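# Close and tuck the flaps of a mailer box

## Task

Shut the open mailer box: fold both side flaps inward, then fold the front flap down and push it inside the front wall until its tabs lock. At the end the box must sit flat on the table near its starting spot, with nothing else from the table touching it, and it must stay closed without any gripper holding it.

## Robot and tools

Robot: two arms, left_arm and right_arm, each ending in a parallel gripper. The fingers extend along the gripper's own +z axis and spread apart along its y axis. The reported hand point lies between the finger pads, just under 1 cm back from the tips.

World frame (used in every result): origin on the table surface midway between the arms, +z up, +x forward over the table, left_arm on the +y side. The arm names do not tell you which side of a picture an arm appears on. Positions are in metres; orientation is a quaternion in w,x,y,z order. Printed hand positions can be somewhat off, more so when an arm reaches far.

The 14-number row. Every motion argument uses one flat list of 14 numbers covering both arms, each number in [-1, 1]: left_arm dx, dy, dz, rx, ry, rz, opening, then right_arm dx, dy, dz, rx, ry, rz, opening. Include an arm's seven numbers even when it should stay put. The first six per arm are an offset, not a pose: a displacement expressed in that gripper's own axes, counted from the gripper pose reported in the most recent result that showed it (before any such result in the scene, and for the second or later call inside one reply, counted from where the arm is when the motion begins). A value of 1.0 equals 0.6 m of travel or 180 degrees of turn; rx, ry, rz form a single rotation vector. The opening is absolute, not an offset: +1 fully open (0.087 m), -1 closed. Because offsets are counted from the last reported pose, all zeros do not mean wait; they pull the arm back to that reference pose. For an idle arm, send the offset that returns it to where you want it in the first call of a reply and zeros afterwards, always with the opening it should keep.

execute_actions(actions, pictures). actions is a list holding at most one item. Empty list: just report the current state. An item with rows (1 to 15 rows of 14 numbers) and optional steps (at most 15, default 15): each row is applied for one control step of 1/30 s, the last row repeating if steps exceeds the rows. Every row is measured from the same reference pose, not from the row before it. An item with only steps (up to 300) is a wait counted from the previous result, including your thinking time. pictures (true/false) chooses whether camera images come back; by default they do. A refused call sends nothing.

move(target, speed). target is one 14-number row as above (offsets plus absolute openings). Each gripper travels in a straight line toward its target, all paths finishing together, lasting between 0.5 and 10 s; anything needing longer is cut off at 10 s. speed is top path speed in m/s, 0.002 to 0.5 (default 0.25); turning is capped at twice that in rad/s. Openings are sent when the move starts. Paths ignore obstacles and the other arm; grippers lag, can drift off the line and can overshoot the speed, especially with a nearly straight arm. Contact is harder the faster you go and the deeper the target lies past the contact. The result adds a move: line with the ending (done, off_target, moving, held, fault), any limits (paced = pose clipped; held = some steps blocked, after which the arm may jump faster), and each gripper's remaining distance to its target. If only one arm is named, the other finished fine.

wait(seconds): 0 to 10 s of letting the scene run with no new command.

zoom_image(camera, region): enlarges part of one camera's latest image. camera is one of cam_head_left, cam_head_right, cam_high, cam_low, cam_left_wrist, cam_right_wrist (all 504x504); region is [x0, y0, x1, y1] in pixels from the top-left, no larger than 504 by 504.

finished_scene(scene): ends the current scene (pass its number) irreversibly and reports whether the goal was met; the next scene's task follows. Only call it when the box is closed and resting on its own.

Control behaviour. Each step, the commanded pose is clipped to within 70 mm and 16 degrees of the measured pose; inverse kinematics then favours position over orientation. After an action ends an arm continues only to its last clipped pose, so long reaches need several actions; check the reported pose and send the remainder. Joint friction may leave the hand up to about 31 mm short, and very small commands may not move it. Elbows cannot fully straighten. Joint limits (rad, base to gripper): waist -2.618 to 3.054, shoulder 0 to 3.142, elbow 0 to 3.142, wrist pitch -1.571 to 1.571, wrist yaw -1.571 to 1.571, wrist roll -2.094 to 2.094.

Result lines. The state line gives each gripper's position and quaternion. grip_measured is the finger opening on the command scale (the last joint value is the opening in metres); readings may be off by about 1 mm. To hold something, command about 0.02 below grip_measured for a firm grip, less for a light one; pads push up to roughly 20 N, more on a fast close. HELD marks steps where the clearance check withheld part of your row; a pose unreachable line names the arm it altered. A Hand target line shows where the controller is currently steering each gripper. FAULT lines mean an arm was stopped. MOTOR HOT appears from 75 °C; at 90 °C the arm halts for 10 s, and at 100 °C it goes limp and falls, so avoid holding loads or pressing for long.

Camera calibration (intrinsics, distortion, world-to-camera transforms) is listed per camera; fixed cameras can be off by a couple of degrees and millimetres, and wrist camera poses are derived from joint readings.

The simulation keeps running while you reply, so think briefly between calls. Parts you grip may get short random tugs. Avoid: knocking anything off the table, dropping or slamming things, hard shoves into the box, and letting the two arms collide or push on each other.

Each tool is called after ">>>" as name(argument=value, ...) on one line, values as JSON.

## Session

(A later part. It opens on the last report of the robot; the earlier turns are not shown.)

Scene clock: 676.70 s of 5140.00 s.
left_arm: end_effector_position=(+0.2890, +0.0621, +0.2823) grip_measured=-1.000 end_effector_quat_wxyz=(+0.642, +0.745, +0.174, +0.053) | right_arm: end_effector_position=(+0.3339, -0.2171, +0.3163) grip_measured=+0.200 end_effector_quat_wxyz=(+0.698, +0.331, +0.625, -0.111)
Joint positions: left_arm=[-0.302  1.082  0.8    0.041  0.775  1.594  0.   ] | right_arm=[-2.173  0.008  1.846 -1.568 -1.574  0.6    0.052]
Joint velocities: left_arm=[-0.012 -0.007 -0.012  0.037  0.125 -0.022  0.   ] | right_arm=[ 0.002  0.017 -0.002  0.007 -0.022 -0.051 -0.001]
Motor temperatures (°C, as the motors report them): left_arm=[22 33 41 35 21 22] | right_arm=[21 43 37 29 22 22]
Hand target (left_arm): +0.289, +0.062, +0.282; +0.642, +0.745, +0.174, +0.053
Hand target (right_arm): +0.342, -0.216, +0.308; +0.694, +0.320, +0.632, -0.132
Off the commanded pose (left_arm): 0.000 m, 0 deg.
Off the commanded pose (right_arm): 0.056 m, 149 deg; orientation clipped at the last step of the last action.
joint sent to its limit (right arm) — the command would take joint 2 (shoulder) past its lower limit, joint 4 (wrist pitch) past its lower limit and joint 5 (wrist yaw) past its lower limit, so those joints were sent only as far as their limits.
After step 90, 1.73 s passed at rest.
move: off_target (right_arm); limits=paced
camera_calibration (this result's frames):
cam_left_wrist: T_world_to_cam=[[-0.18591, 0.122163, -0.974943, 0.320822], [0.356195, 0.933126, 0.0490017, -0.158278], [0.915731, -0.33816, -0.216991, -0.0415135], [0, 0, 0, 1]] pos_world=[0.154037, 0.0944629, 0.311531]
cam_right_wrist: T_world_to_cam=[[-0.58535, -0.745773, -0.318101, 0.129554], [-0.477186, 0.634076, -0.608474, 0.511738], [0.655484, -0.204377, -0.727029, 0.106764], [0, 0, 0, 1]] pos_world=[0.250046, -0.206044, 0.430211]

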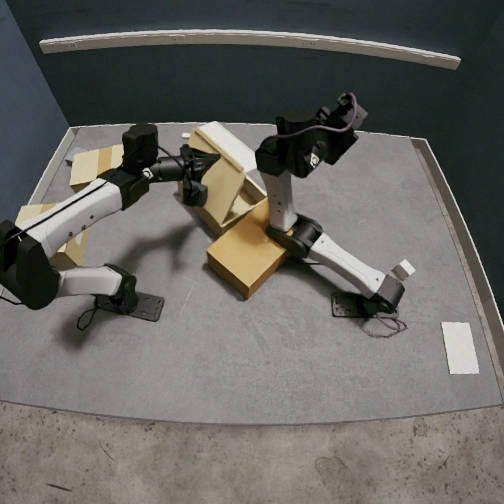

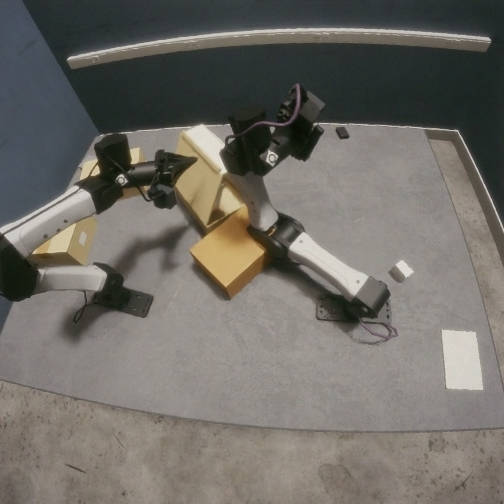

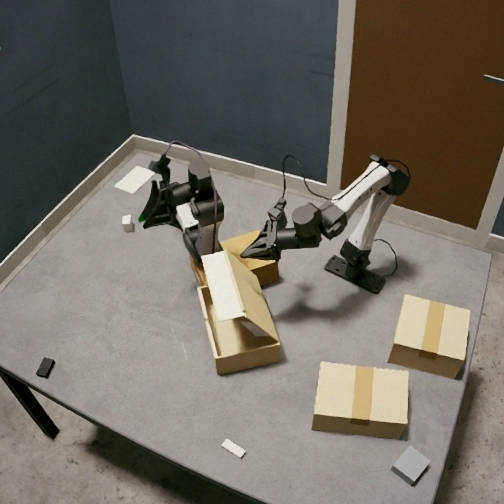

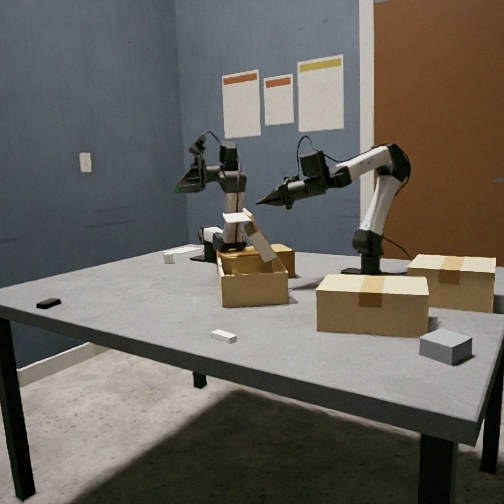

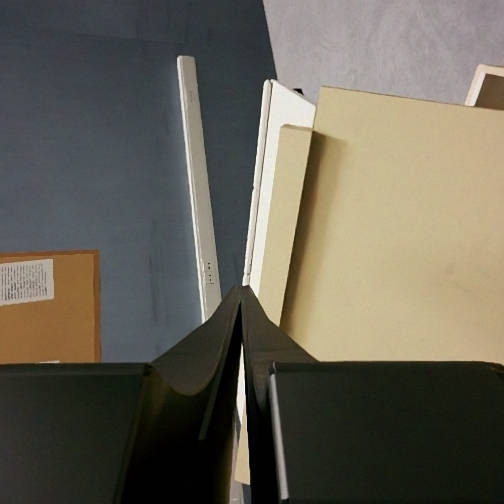

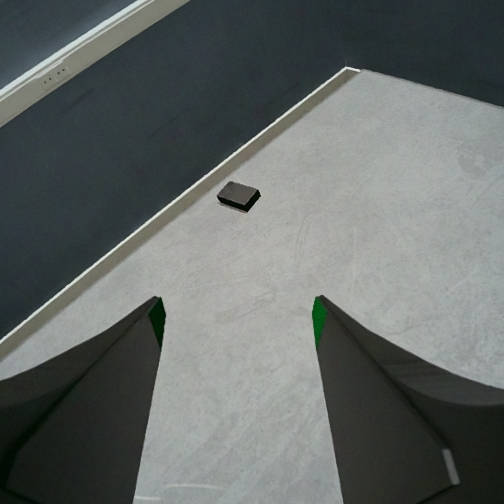

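>>> move(target=[0,0,0,0,0,0,-1, -0.548,-0.141,-0.045,0,0,0,0.2], speed=0.2)

Scene clock: 685.33 s of 5140.00 s.
left_arm: end_effector_position=(+0.2890, +0.0621, +0.2823) grip_measured=-1.000 end_effector_quat_wxyz=(+0.642, +0.745, +0.174, +0.053) | right_arm: end_effector_position=(+0.2018, -0.3454, +0.5949) grip_measured=+0.200 end_effector_quat_wxyz=(+0.733, +0.306, +0.599, -0.100)
Joint positions: left_arm=[-0.302  1.082  0.8    0.041  0.775  1.594  0.   ] | right_arm=[-1.895  1.14   2.833 -1.306 -1.313  0.711  0.052]
Joint velocities: left_arm=[ 0.002 -0.007 -0.017  0.051 -0.066 -0.066  0.   ] | right_arm=[ 0.027 -0.007 -0.002  0.007  0.007  0.066  0.001]
Motor temperatures (°C, as the motors report them): left_arm=[22 32 41 35 21 22] | right_arm=[21 43 36 29 22 22]
Hand target (left_arm): +0.289, +0.062, +0.282; +0.642, +0.745, +0.174, +0.053
Hand target (right_arm): +0.200, -0.348, +0.599; +0.736, +0.302, +0.597, -0.102
Off the commanded pose (left_arm): 0.000 m, 0 deg.
Off the commanded pose (right_arm): 0.007 m, 6 deg.
elbow stopped short (right arm): the move would have taken joint 3 (elbow) straighter than the controller allows; a more bent joint 3 avoids this.
After step 90, 3.30 s passed at rest.
move: off_target (right_arm)
camera_calibration (this result's frames):
cam_left_wrist: T_world_to_cam=[[-0.18591, 0.122163, -0.974943, 0.320822], [0.356195, 0.933126, 0.0490017, -0.158278], [0.915731, -0.33816, -0.216991, -0.0415135], [0, 0, 0, 1]] pos_world=[0.154037, 0.0944629, 0.311531]
cam_right_wrist: T_world_to_cam=[[-0.531543, -0.782109, -0.325219, 0.0260748], [-0.445481, 0.58469, -0.678, 0.717432], [0.720423, -0.215507, -0.659202, 0.312368], [0, 0, 0, 1]] pos_world=[0.108425, -0.331764, 0.700813]

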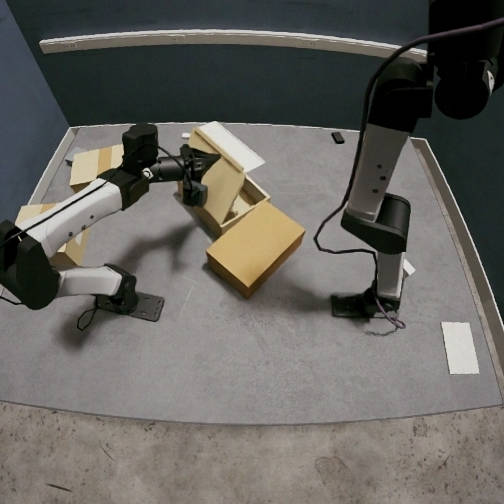

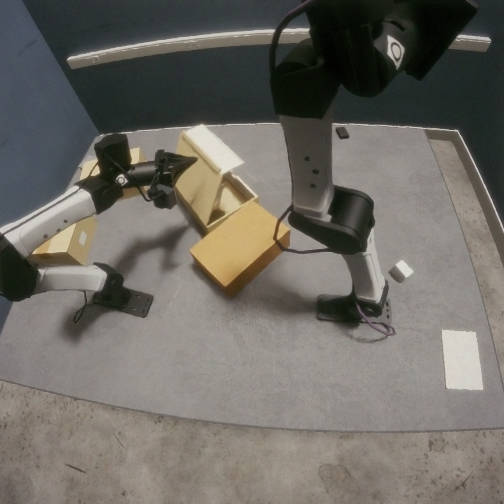

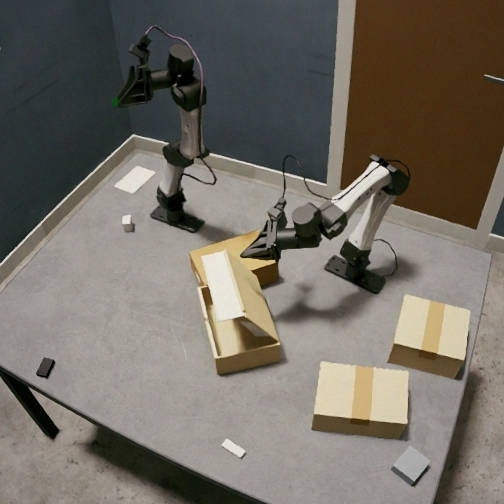

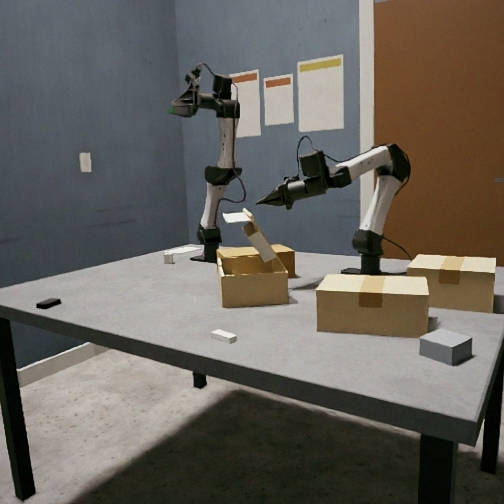

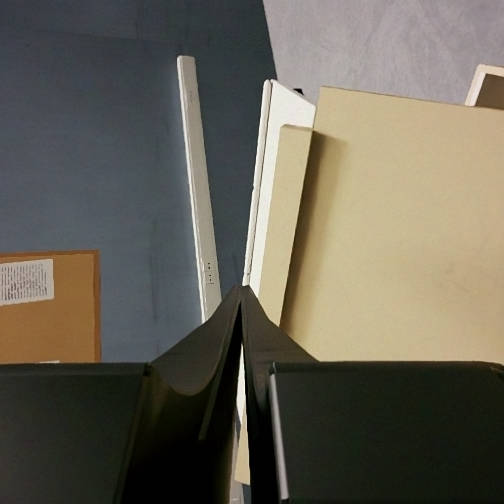

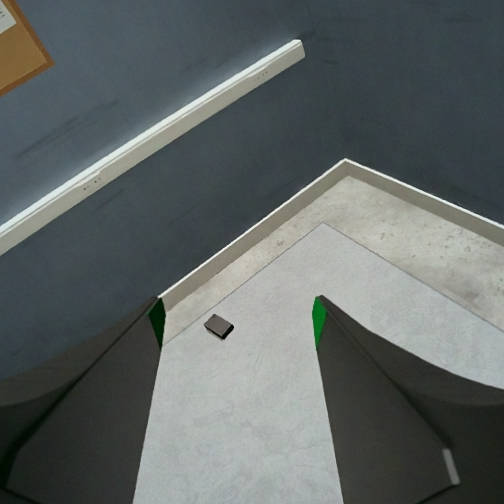

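>>> move(target=[0,0,0,0,0,0,-1, 0.185,-0.485,0.3,0,0,0,0.2], speed=0.2)

Scene clock: 689.63 s of 5140.00 s.
left_arm: end_effector_position=(+0.2890, +0.0621, +0.2823) grip_measured=-1.000 end_effector_quat_wxyz=(+0.642, +0.745, +0.174, +0.053) | right_arm: end_effector_position=(+0.1532, -0.4771, +0.4391) grip_measured=+0.200 end_effector_quat_wxyz=(+0.670, +0.466, +0.531, -0.228)
Joint positions: left_arm=[-0.302  1.082  0.8    0.041  0.775  1.594  0.   ] | right_arm=[-2.578  0.635  1.661 -1.496 -1.575 -0.079  0.052]
Joint velocities: left_arm=[-0.007  0.002 -0.012 -0.037  0.007 -0.066  0.   ] | right_arm=[ 0.012 -0.002 -0.022  0.051  0.022 -0.037 -0.001]
Motor temperatures (°C, as the motors report them): left_arm=[22 32 42 35 21 22] | right_arm=[21 42 36 29 22 22]
Hand target (left_arm): +0.289, +0.062, +0.282; +0.642, +0.745, +0.174, +0.053
Hand target (right_arm): +0.156, -0.475, +0.435; +0.670, +0.458, +0.537, -0.230
Off the commanded pose (left_arm): 0.000 m, 0 deg.
Off the commanded pose (right_arm): 0.194 m, 26 deg; position and orientation clipped at the last step of the last action.
joint sent to its limit (right arm) — the command would take joint 5 (wrist yaw) past its lower limit, so that joint was sent only as far as its limit.
move: off_target (right_arm); limits=paced
camera_calibration (this result's frames):
cam_left_wrist: T_world_to_cam=[[-0.18591, 0.122163, -0.974943, 0.320822], [0.356195, 0.933126, 0.0490017, -0.158278], [0.915731, -0.33816, -0.216991, -0.0415135], [0, 0, 0, 1]] pos_world=[0.154037, 0.0944629, 0.311531]
cam_right_wrist: T_world_to_cam=[[-0.812571, -0.445595, -0.37573, 0.0722571], [-0.156373, 0.787658, -0.595938, 0.683698], [0.561494, -0.425488, -0.709707, 0.162632], [0, 0, 0, 1]] pos_world=[0.0743092, -0.437125, 0.550012]

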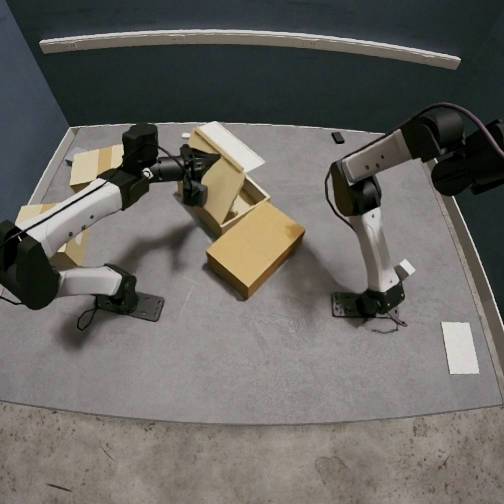

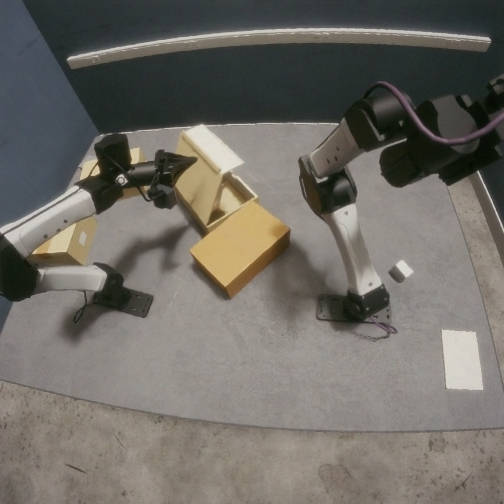

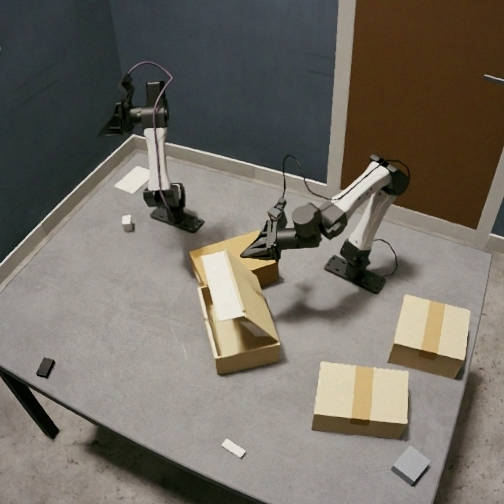

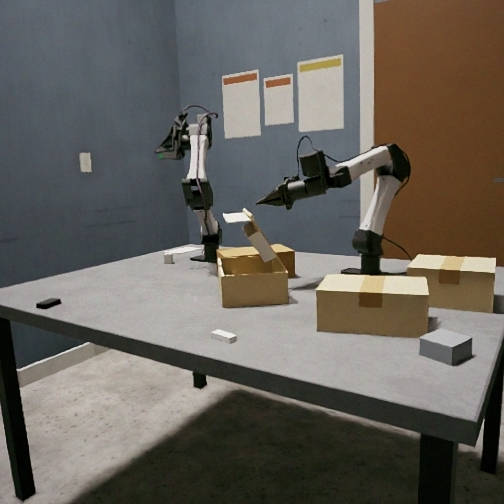

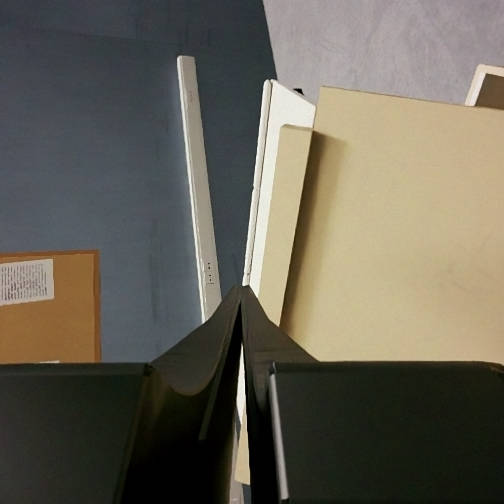

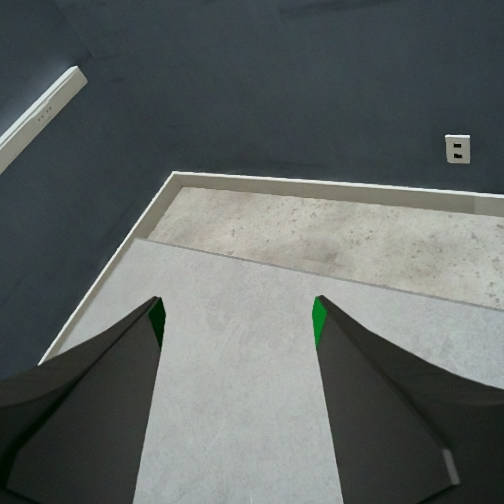

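>>> move(target=[0,0,0,0,0,0,-1, -0.23,-0.513,-0.19,0.4,0,0,0.2], speed=0.2)

Scene clock: 697.27 s of 5140.00 s.
left_arm: end_effector_position=(+0.2890, +0.0621, +0.2823) grip_measured=-1.000 end_effector_quat_wxyz=(+0.642, +0.745, +0.174, +0.053) | right_arm: end_effector_position=(-0.1904, -0.5402, +0.4395) grip_measured=+0.200 end_effector_quat_wxyz=(+0.262, +0.778, +0.304, -0.483)
Joint positions: left_arm=[-0.302  1.082  0.8    0.041  0.775  1.594  0.   ] | right_arm=[-2.535  1.223  2.009 -1.211 -0.281 -0.001  0.052]
Joint velocities: left_arm=[-0.007 -0.002  0.027  0.022 -0.037 -0.022  0.   ] | right_arm=[-0.007 -0.017 -0.007 -0.022  0.022 -0.037 -0.001]
Motor temperatures (°C, as the motors report them): left_arm=[22 31 42 35 21 22] | right_arm=[21 41 35 30 22 22]
Hand target (left_arm): +0.289, +0.062, +0.282; +0.642, +0.745, +0.174, +0.053
Hand target (right_arm): -0.195, -0.544, +0.448; +0.265, +0.772, +0.301, -0.494
Off the commanded pose (left_arm): 0.000 m, 0 deg.
Off the commanded pose (right_arm): 0.013 m, 2 deg.
After step 90, 0.90 s passed at rest.
move: off_target (right_arm)
camera_calibration (this result's frames):
cam_left_wrist: T_world_to_cam=[[-0.18591, 0.122163, -0.974943, 0.320822], [0.356195, 0.933126, 0.0490017, -0.158278], [0.915731, -0.33816, -0.216991, -0.0415135], [0, 0, 0, 1]] pos_world=[0.154037, 0.0944629, 0.311531]
cam_right_wrist: T_world_to_cam=[[-0.715672, 0.691193, -0.100325, 0.276608], [0.685976, 0.668604, -0.287064, 0.640221], [-0.131339, -0.274264, -0.952643, 0.385522], [0, 0, 0, 1]] pos_world=[-0.190582, -0.513509, 0.5788]

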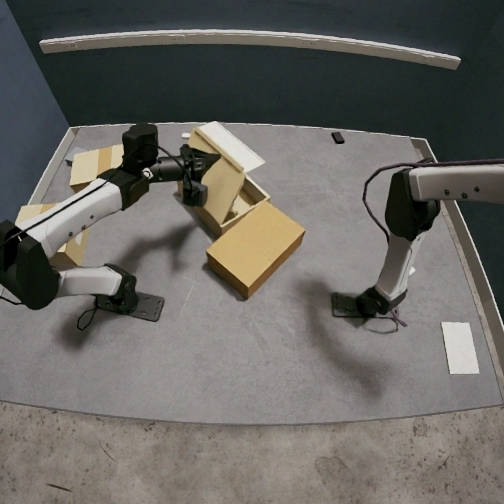

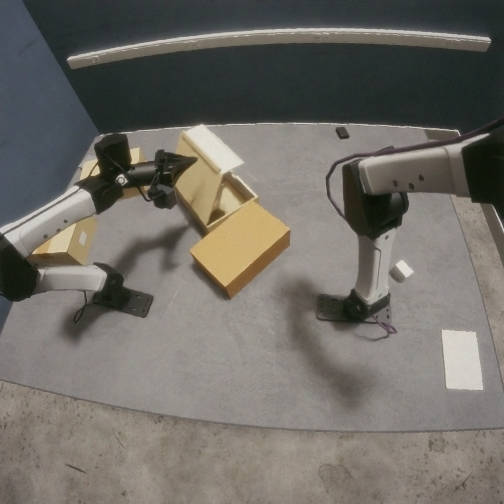

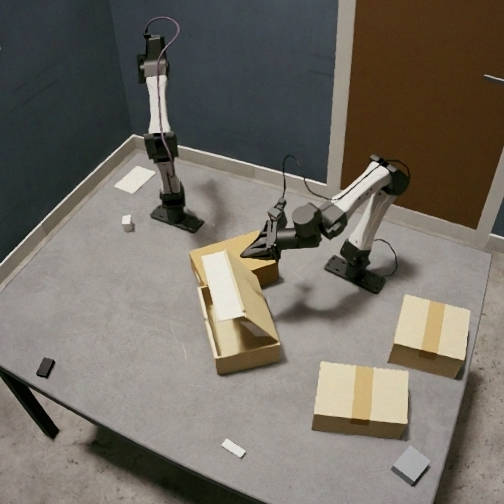

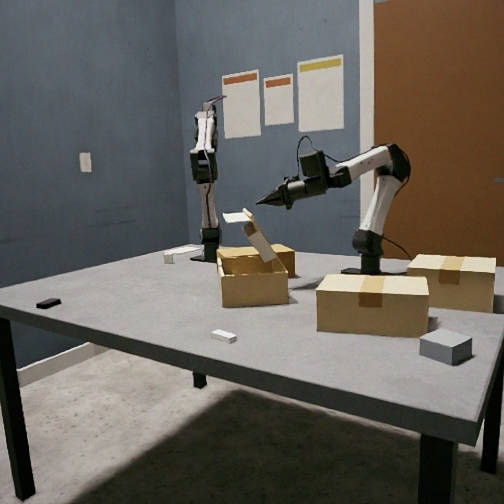

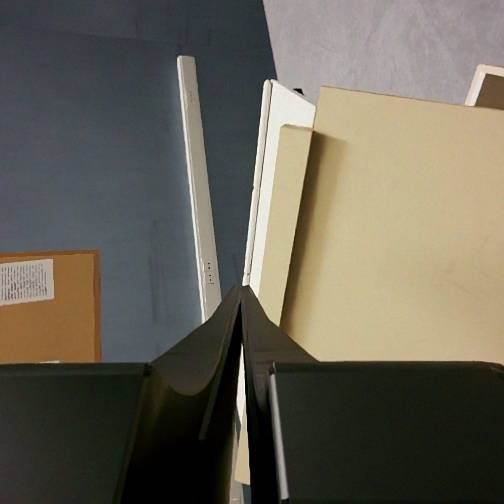

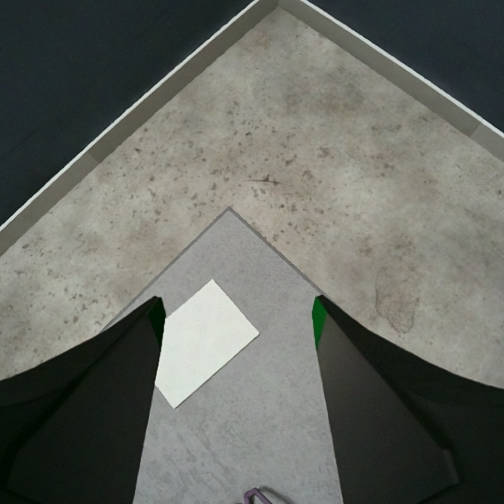

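>>> move(target=[0,0,0,0,0,0,-1, 0.103,0.379,-0.13,-0.303,0.038,-0.132,0.2])

>>> move(target=[0,0,0,0,0,0,-1, 0.103,0.379,-0.13,-0.303,0.038,-0.132,0.2])

>>> move(target=[0,0,0,0,0,0,-1, 0.103,0.379,-0.13,-0.303,0.038,-0.132,0.2])

Scene clock: 704.37 s of 5140.00 s.
left_arm: end_effector_position=(+0.2890, +0.0621, +0.2823) grip_measured=-1.000 end_effector_quat_wxyz=(+0.642, +0.745, +0.174, +0.053) | right_arm: end_effector_position=(+0.0378, -0.6215, +0.4324) grip_measured=+0.200 end_effector_quat_wxyz=(+0.458, +0.536, +0.650, -0.283)
Joint positions: left_arm=[-0.302  1.082  0.8    0.041  0.775  1.594  0.   ] | right_arm=[-1.684  1.241  2.019 -1.261 -0.439 -0.082  0.052]
Joint velocities: left_arm=[ 0.002 -0.002  0.007  0.007 -0.051  0.007  0.   ] | right_arm=[-0.017 -0.007 -0.002  0.022  0.007 -0.007 -0.   ]
Motor temperatures (°C, as the motors report them): left_arm=[22 31 42 35 21 22] | right_arm=[21 40 35 31 22 22]
Hand target (left_arm): +0.289, +0.062, +0.282; +0.642, +0.745, +0.174, +0.053
Hand target (right_arm): +0.040, -0.627, +0.440; +0.466, +0.521, +0.653, -0.291
Off the commanded pose (left_arm): 0.000 m, 0 deg.
Off the commanded pose (right_arm): 0.010 m, 2 deg.
After step 90, 1.37 s passed at rest.
move: done
camera_calibration (this result's frames):
cam_left_wrist: T_world_to_cam=[[-0.18591, 0.122163, -0.974943, 0.320822], [0.356195, 0.933126, 0.0490017, -0.158278], [0.915731, -0.33816, -0.216991, -0.0415135], [0, 0, 0, 1]] pos_world=[0.154037, 0.0944629, 0.311531]
cam_right_wrist: T_world_to_cam=[[-0.961741, -0.250788, -0.110271, -0.0763917], [-0.215478, 0.941024, -0.26085, 0.728054], [0.169186, -0.227109, -0.959061, 0.407233], [0, 0, 0, 1]] pos_world=[0.0145123, -0.611789, 0.57205]

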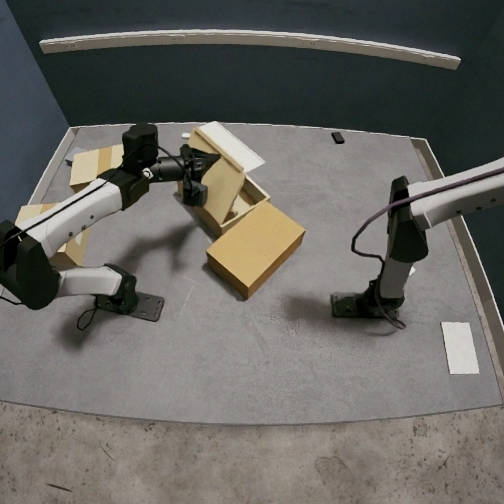

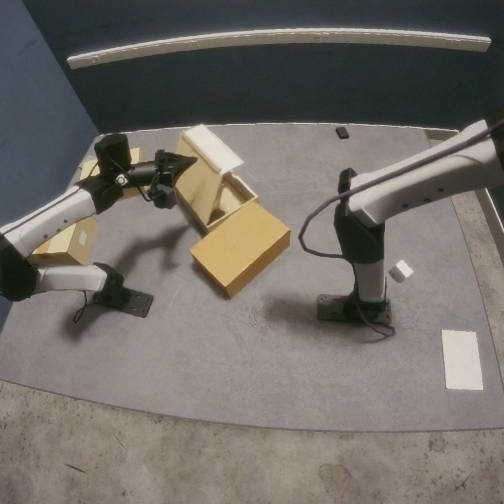

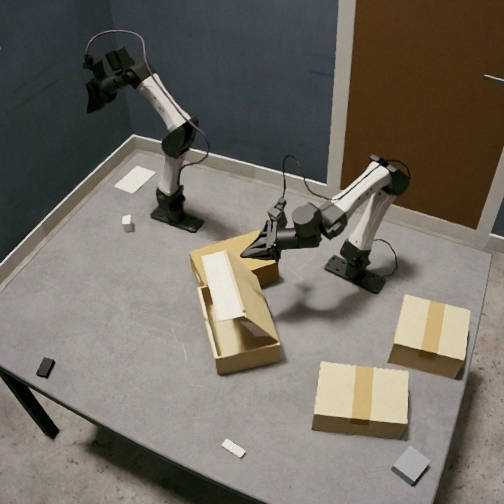

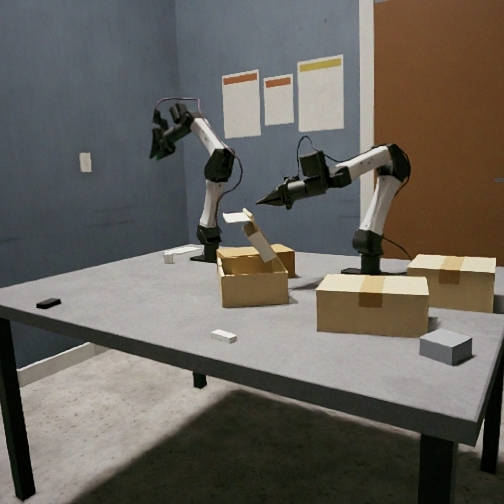

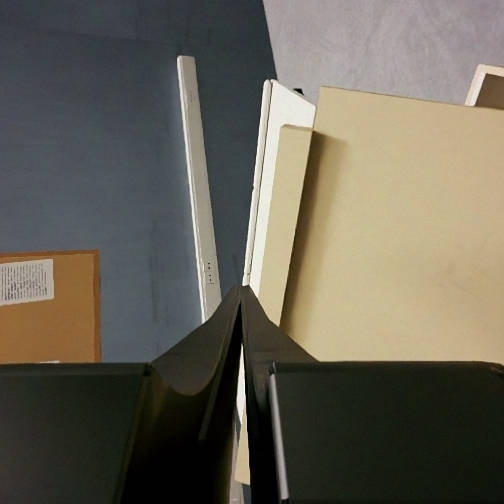

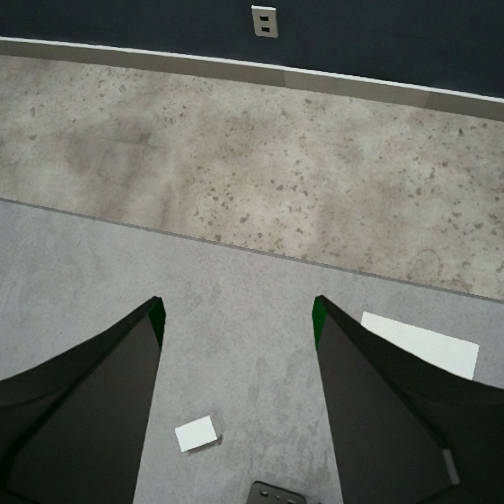

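Scene clock: 706.80 s of 5140.00 s.
left_arm: end_effector_position=(+0.2890, +0.0621, +0.2823) grip_measured=-1.000 end_effector_quat_wxyz=(+0.642, +0.745, +0.174, +0.053) | right_arm: end_effector_position=(+0.2239, -0.4625, +0.4339) grip_measured=+0.200 end_effector_quat_wxyz=(+0.544, +0.142, +0.827, -0.009)
Joint positions: left_arm=[-0.302  1.082  0.8    0.041  0.775  1.594  0.   ] | right_arm=[-0.8    1.199  2.019 -1.334 -0.592 -0.153  0.052]
Joint velocities: left_arm=[-0.002  0.002  0.002  0.081  0.022 -0.007  0.   ] | right_arm=[ 0.012  0.002 -0.002  0.007  0.051  0.037 -0.   ]
Motor temperatures (°C, as the motors report them): left_arm=[22 31 42 35 21 22] | right_arm=[21 40 35 31 22 22]
Hand target (left_arm): +0.289, +0.062, +0.282; +0.642, +0.745, +0.174, +0.053
Hand target (right_arm): +0.231, -0.469, +0.438; +0.548, +0.142, +0.824, -0.012
Off the commanded pose (left_arm): 0.000 m, 0 deg.
Off the commanded pose (right_arm): 0.010 m, 1 deg.
move: done
camera_calibration (this result's frames):
cam_left_wrist: T_world_to_cam=[[-0.18591, 0.122163, -0.974943, 0.320822], [0.356195, 0.933126, 0.0490017, -0.158278], [0.915731, -0.33816, -0.216991, -0.0415135], [0, 0, 0, 1]] pos_world=[0.154037, 0.0944629, 0.311531]
cam_right_wrist: T_world_to_cam=[[-0.260996, -0.957202, -0.125083, -0.334549], [-0.918821, 0.286064, -0.271912, 0.478263], [0.296056, 0.0439609, -0.954158, 0.508075], [0, 0, 0, 1]] pos_world=[0.201703, -0.47938, 0.572983]

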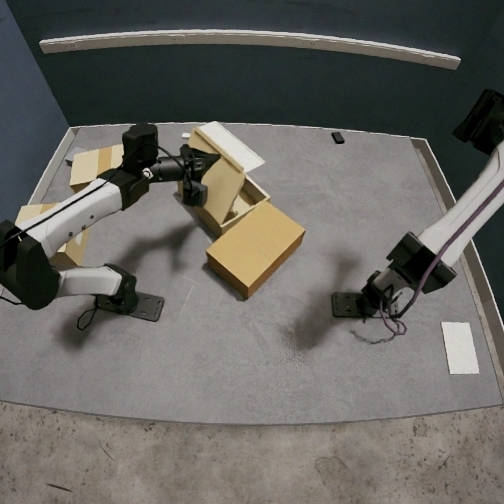

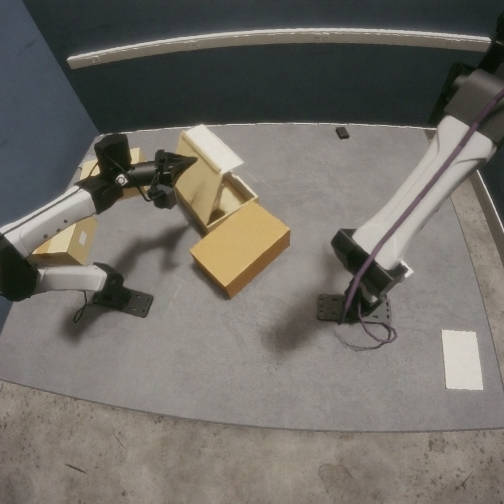

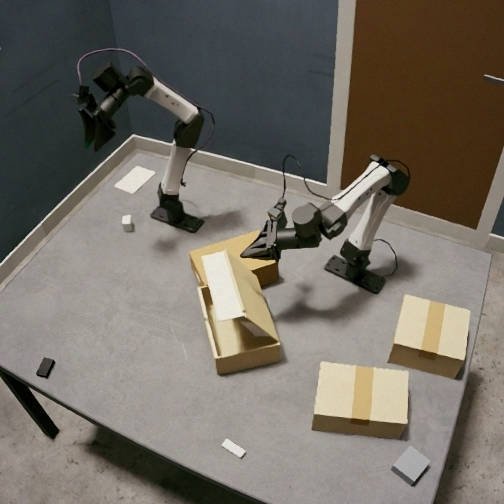

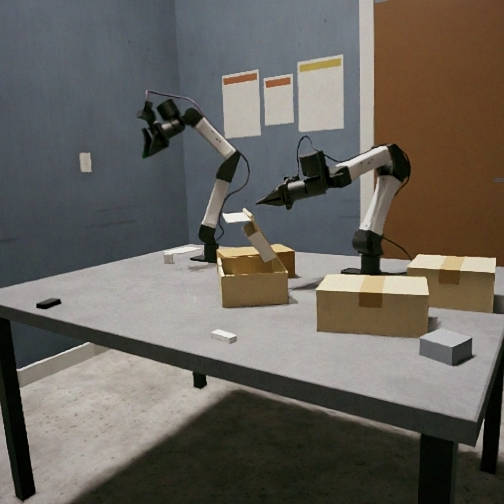

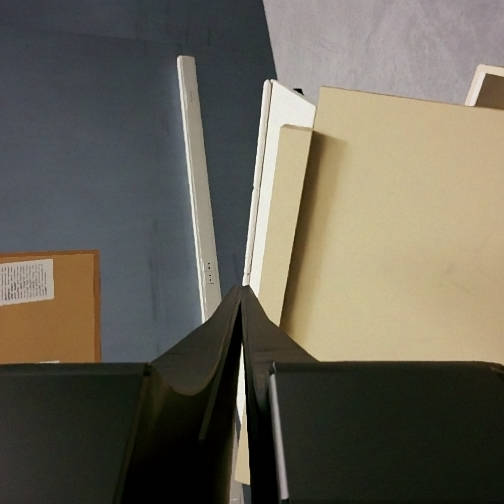

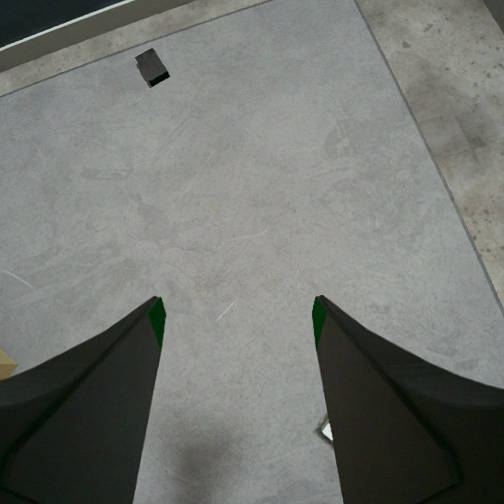

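Scene clock: 709.40 s of 5140.00 s.
left_arm: end_effector_position=(+0.2890, +0.0621, +0.2823) grip_measured=-1.000 end_effector_quat_wxyz=(+0.642, +0.745, +0.174, +0.053) | right_arm: end_effector_position=(+0.1805, -0.2220, +0.4475) grip_measured=+0.200 end_effector_quat_wxyz=(+0.495, -0.293, +0.774, +0.264)
Joint positions: left_arm=[-0.302  1.082  0.8    0.041  0.775  1.594  0.   ] | right_arm=[ 0.309  1.144  2.044 -1.348 -0.542 -0.114  0.052]
Joint velocities: left_arm=[-0.002 -0.012 -0.022 -0.066  0.022 -0.037  0.   ] | right_arm=[ 0.017 -0.007  0.002 -0.022  0.081  0.022  0.001]
Motor temperatures (°C, as the motors report them): left_arm=[22 31 42 35 21 22] | right_arm=[21 39 35 31 22 22]
Hand target (left_arm): +0.289, +0.062, +0.282; +0.642, +0.745, +0.174, +0.053
Hand target (right_arm): +0.188, -0.219, +0.441; +0.487, -0.289, +0.780, +0.266
Off the commanded pose (left_arm): 0.000 m, 0 deg.
Off the commanded pose (right_arm): 0.010 m, 1 deg.
move: done
camera_calibration (this result's frames):
cam_left_wrist: T_world_to_cam=[[-0.18591, 0.122163, -0.974943, 0.320822], [0.356195, 0.933126, 0.0490017, -0.158278], [0.915731, -0.33816, -0.216991, -0.0415135], [0, 0, 0, 1]] pos_world=[0.154037, 0.0944629, 0.311531]
cam_right_wrist: T_world_to_cam=[[0.704937, -0.701336, -0.10579, -0.240102], [-0.69308, -0.649456, -0.312806, 0.14319], [0.150676, 0.293829, -0.943907, 0.600493], [0, 0, 0, 1]] pos_world=[0.17802, -0.251839, 0.5862]

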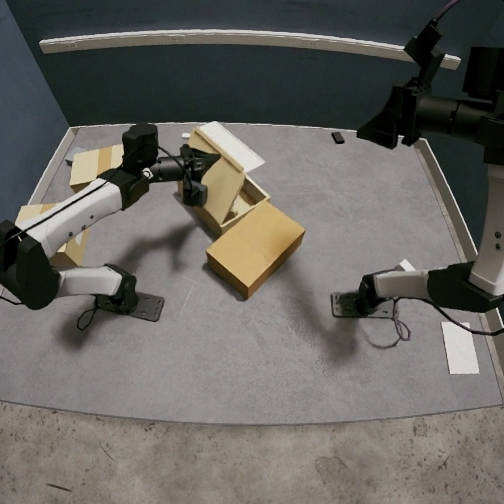

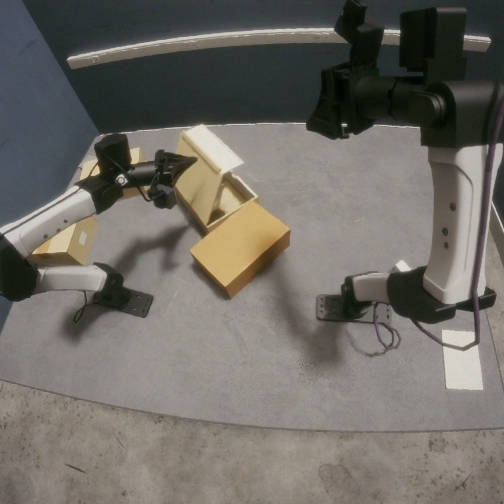

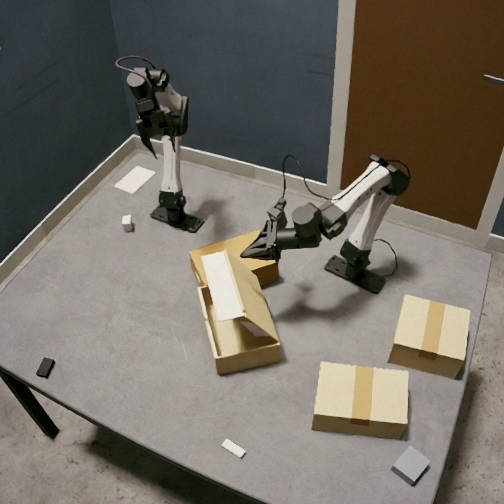

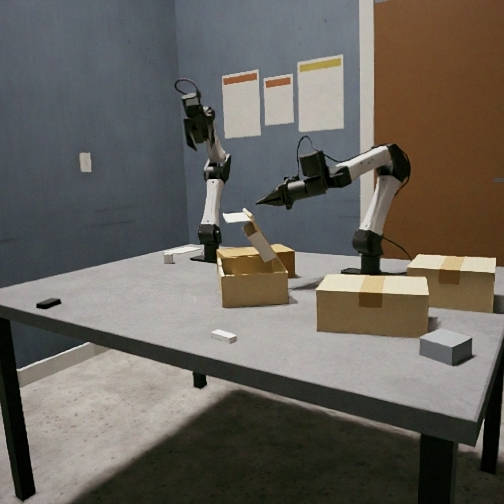

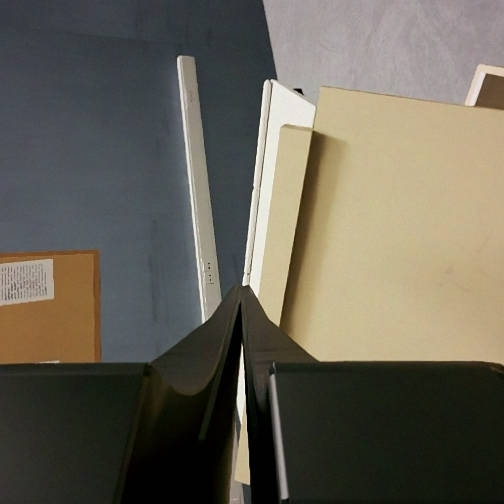

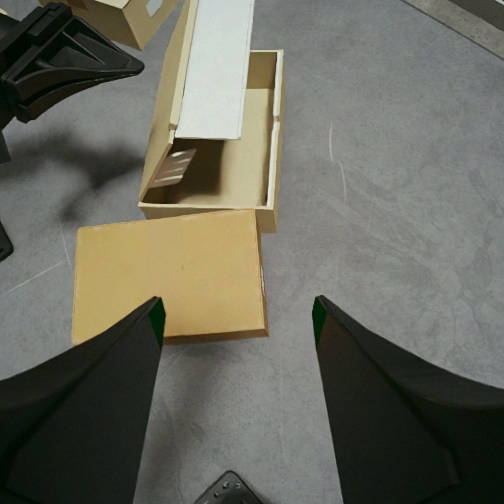

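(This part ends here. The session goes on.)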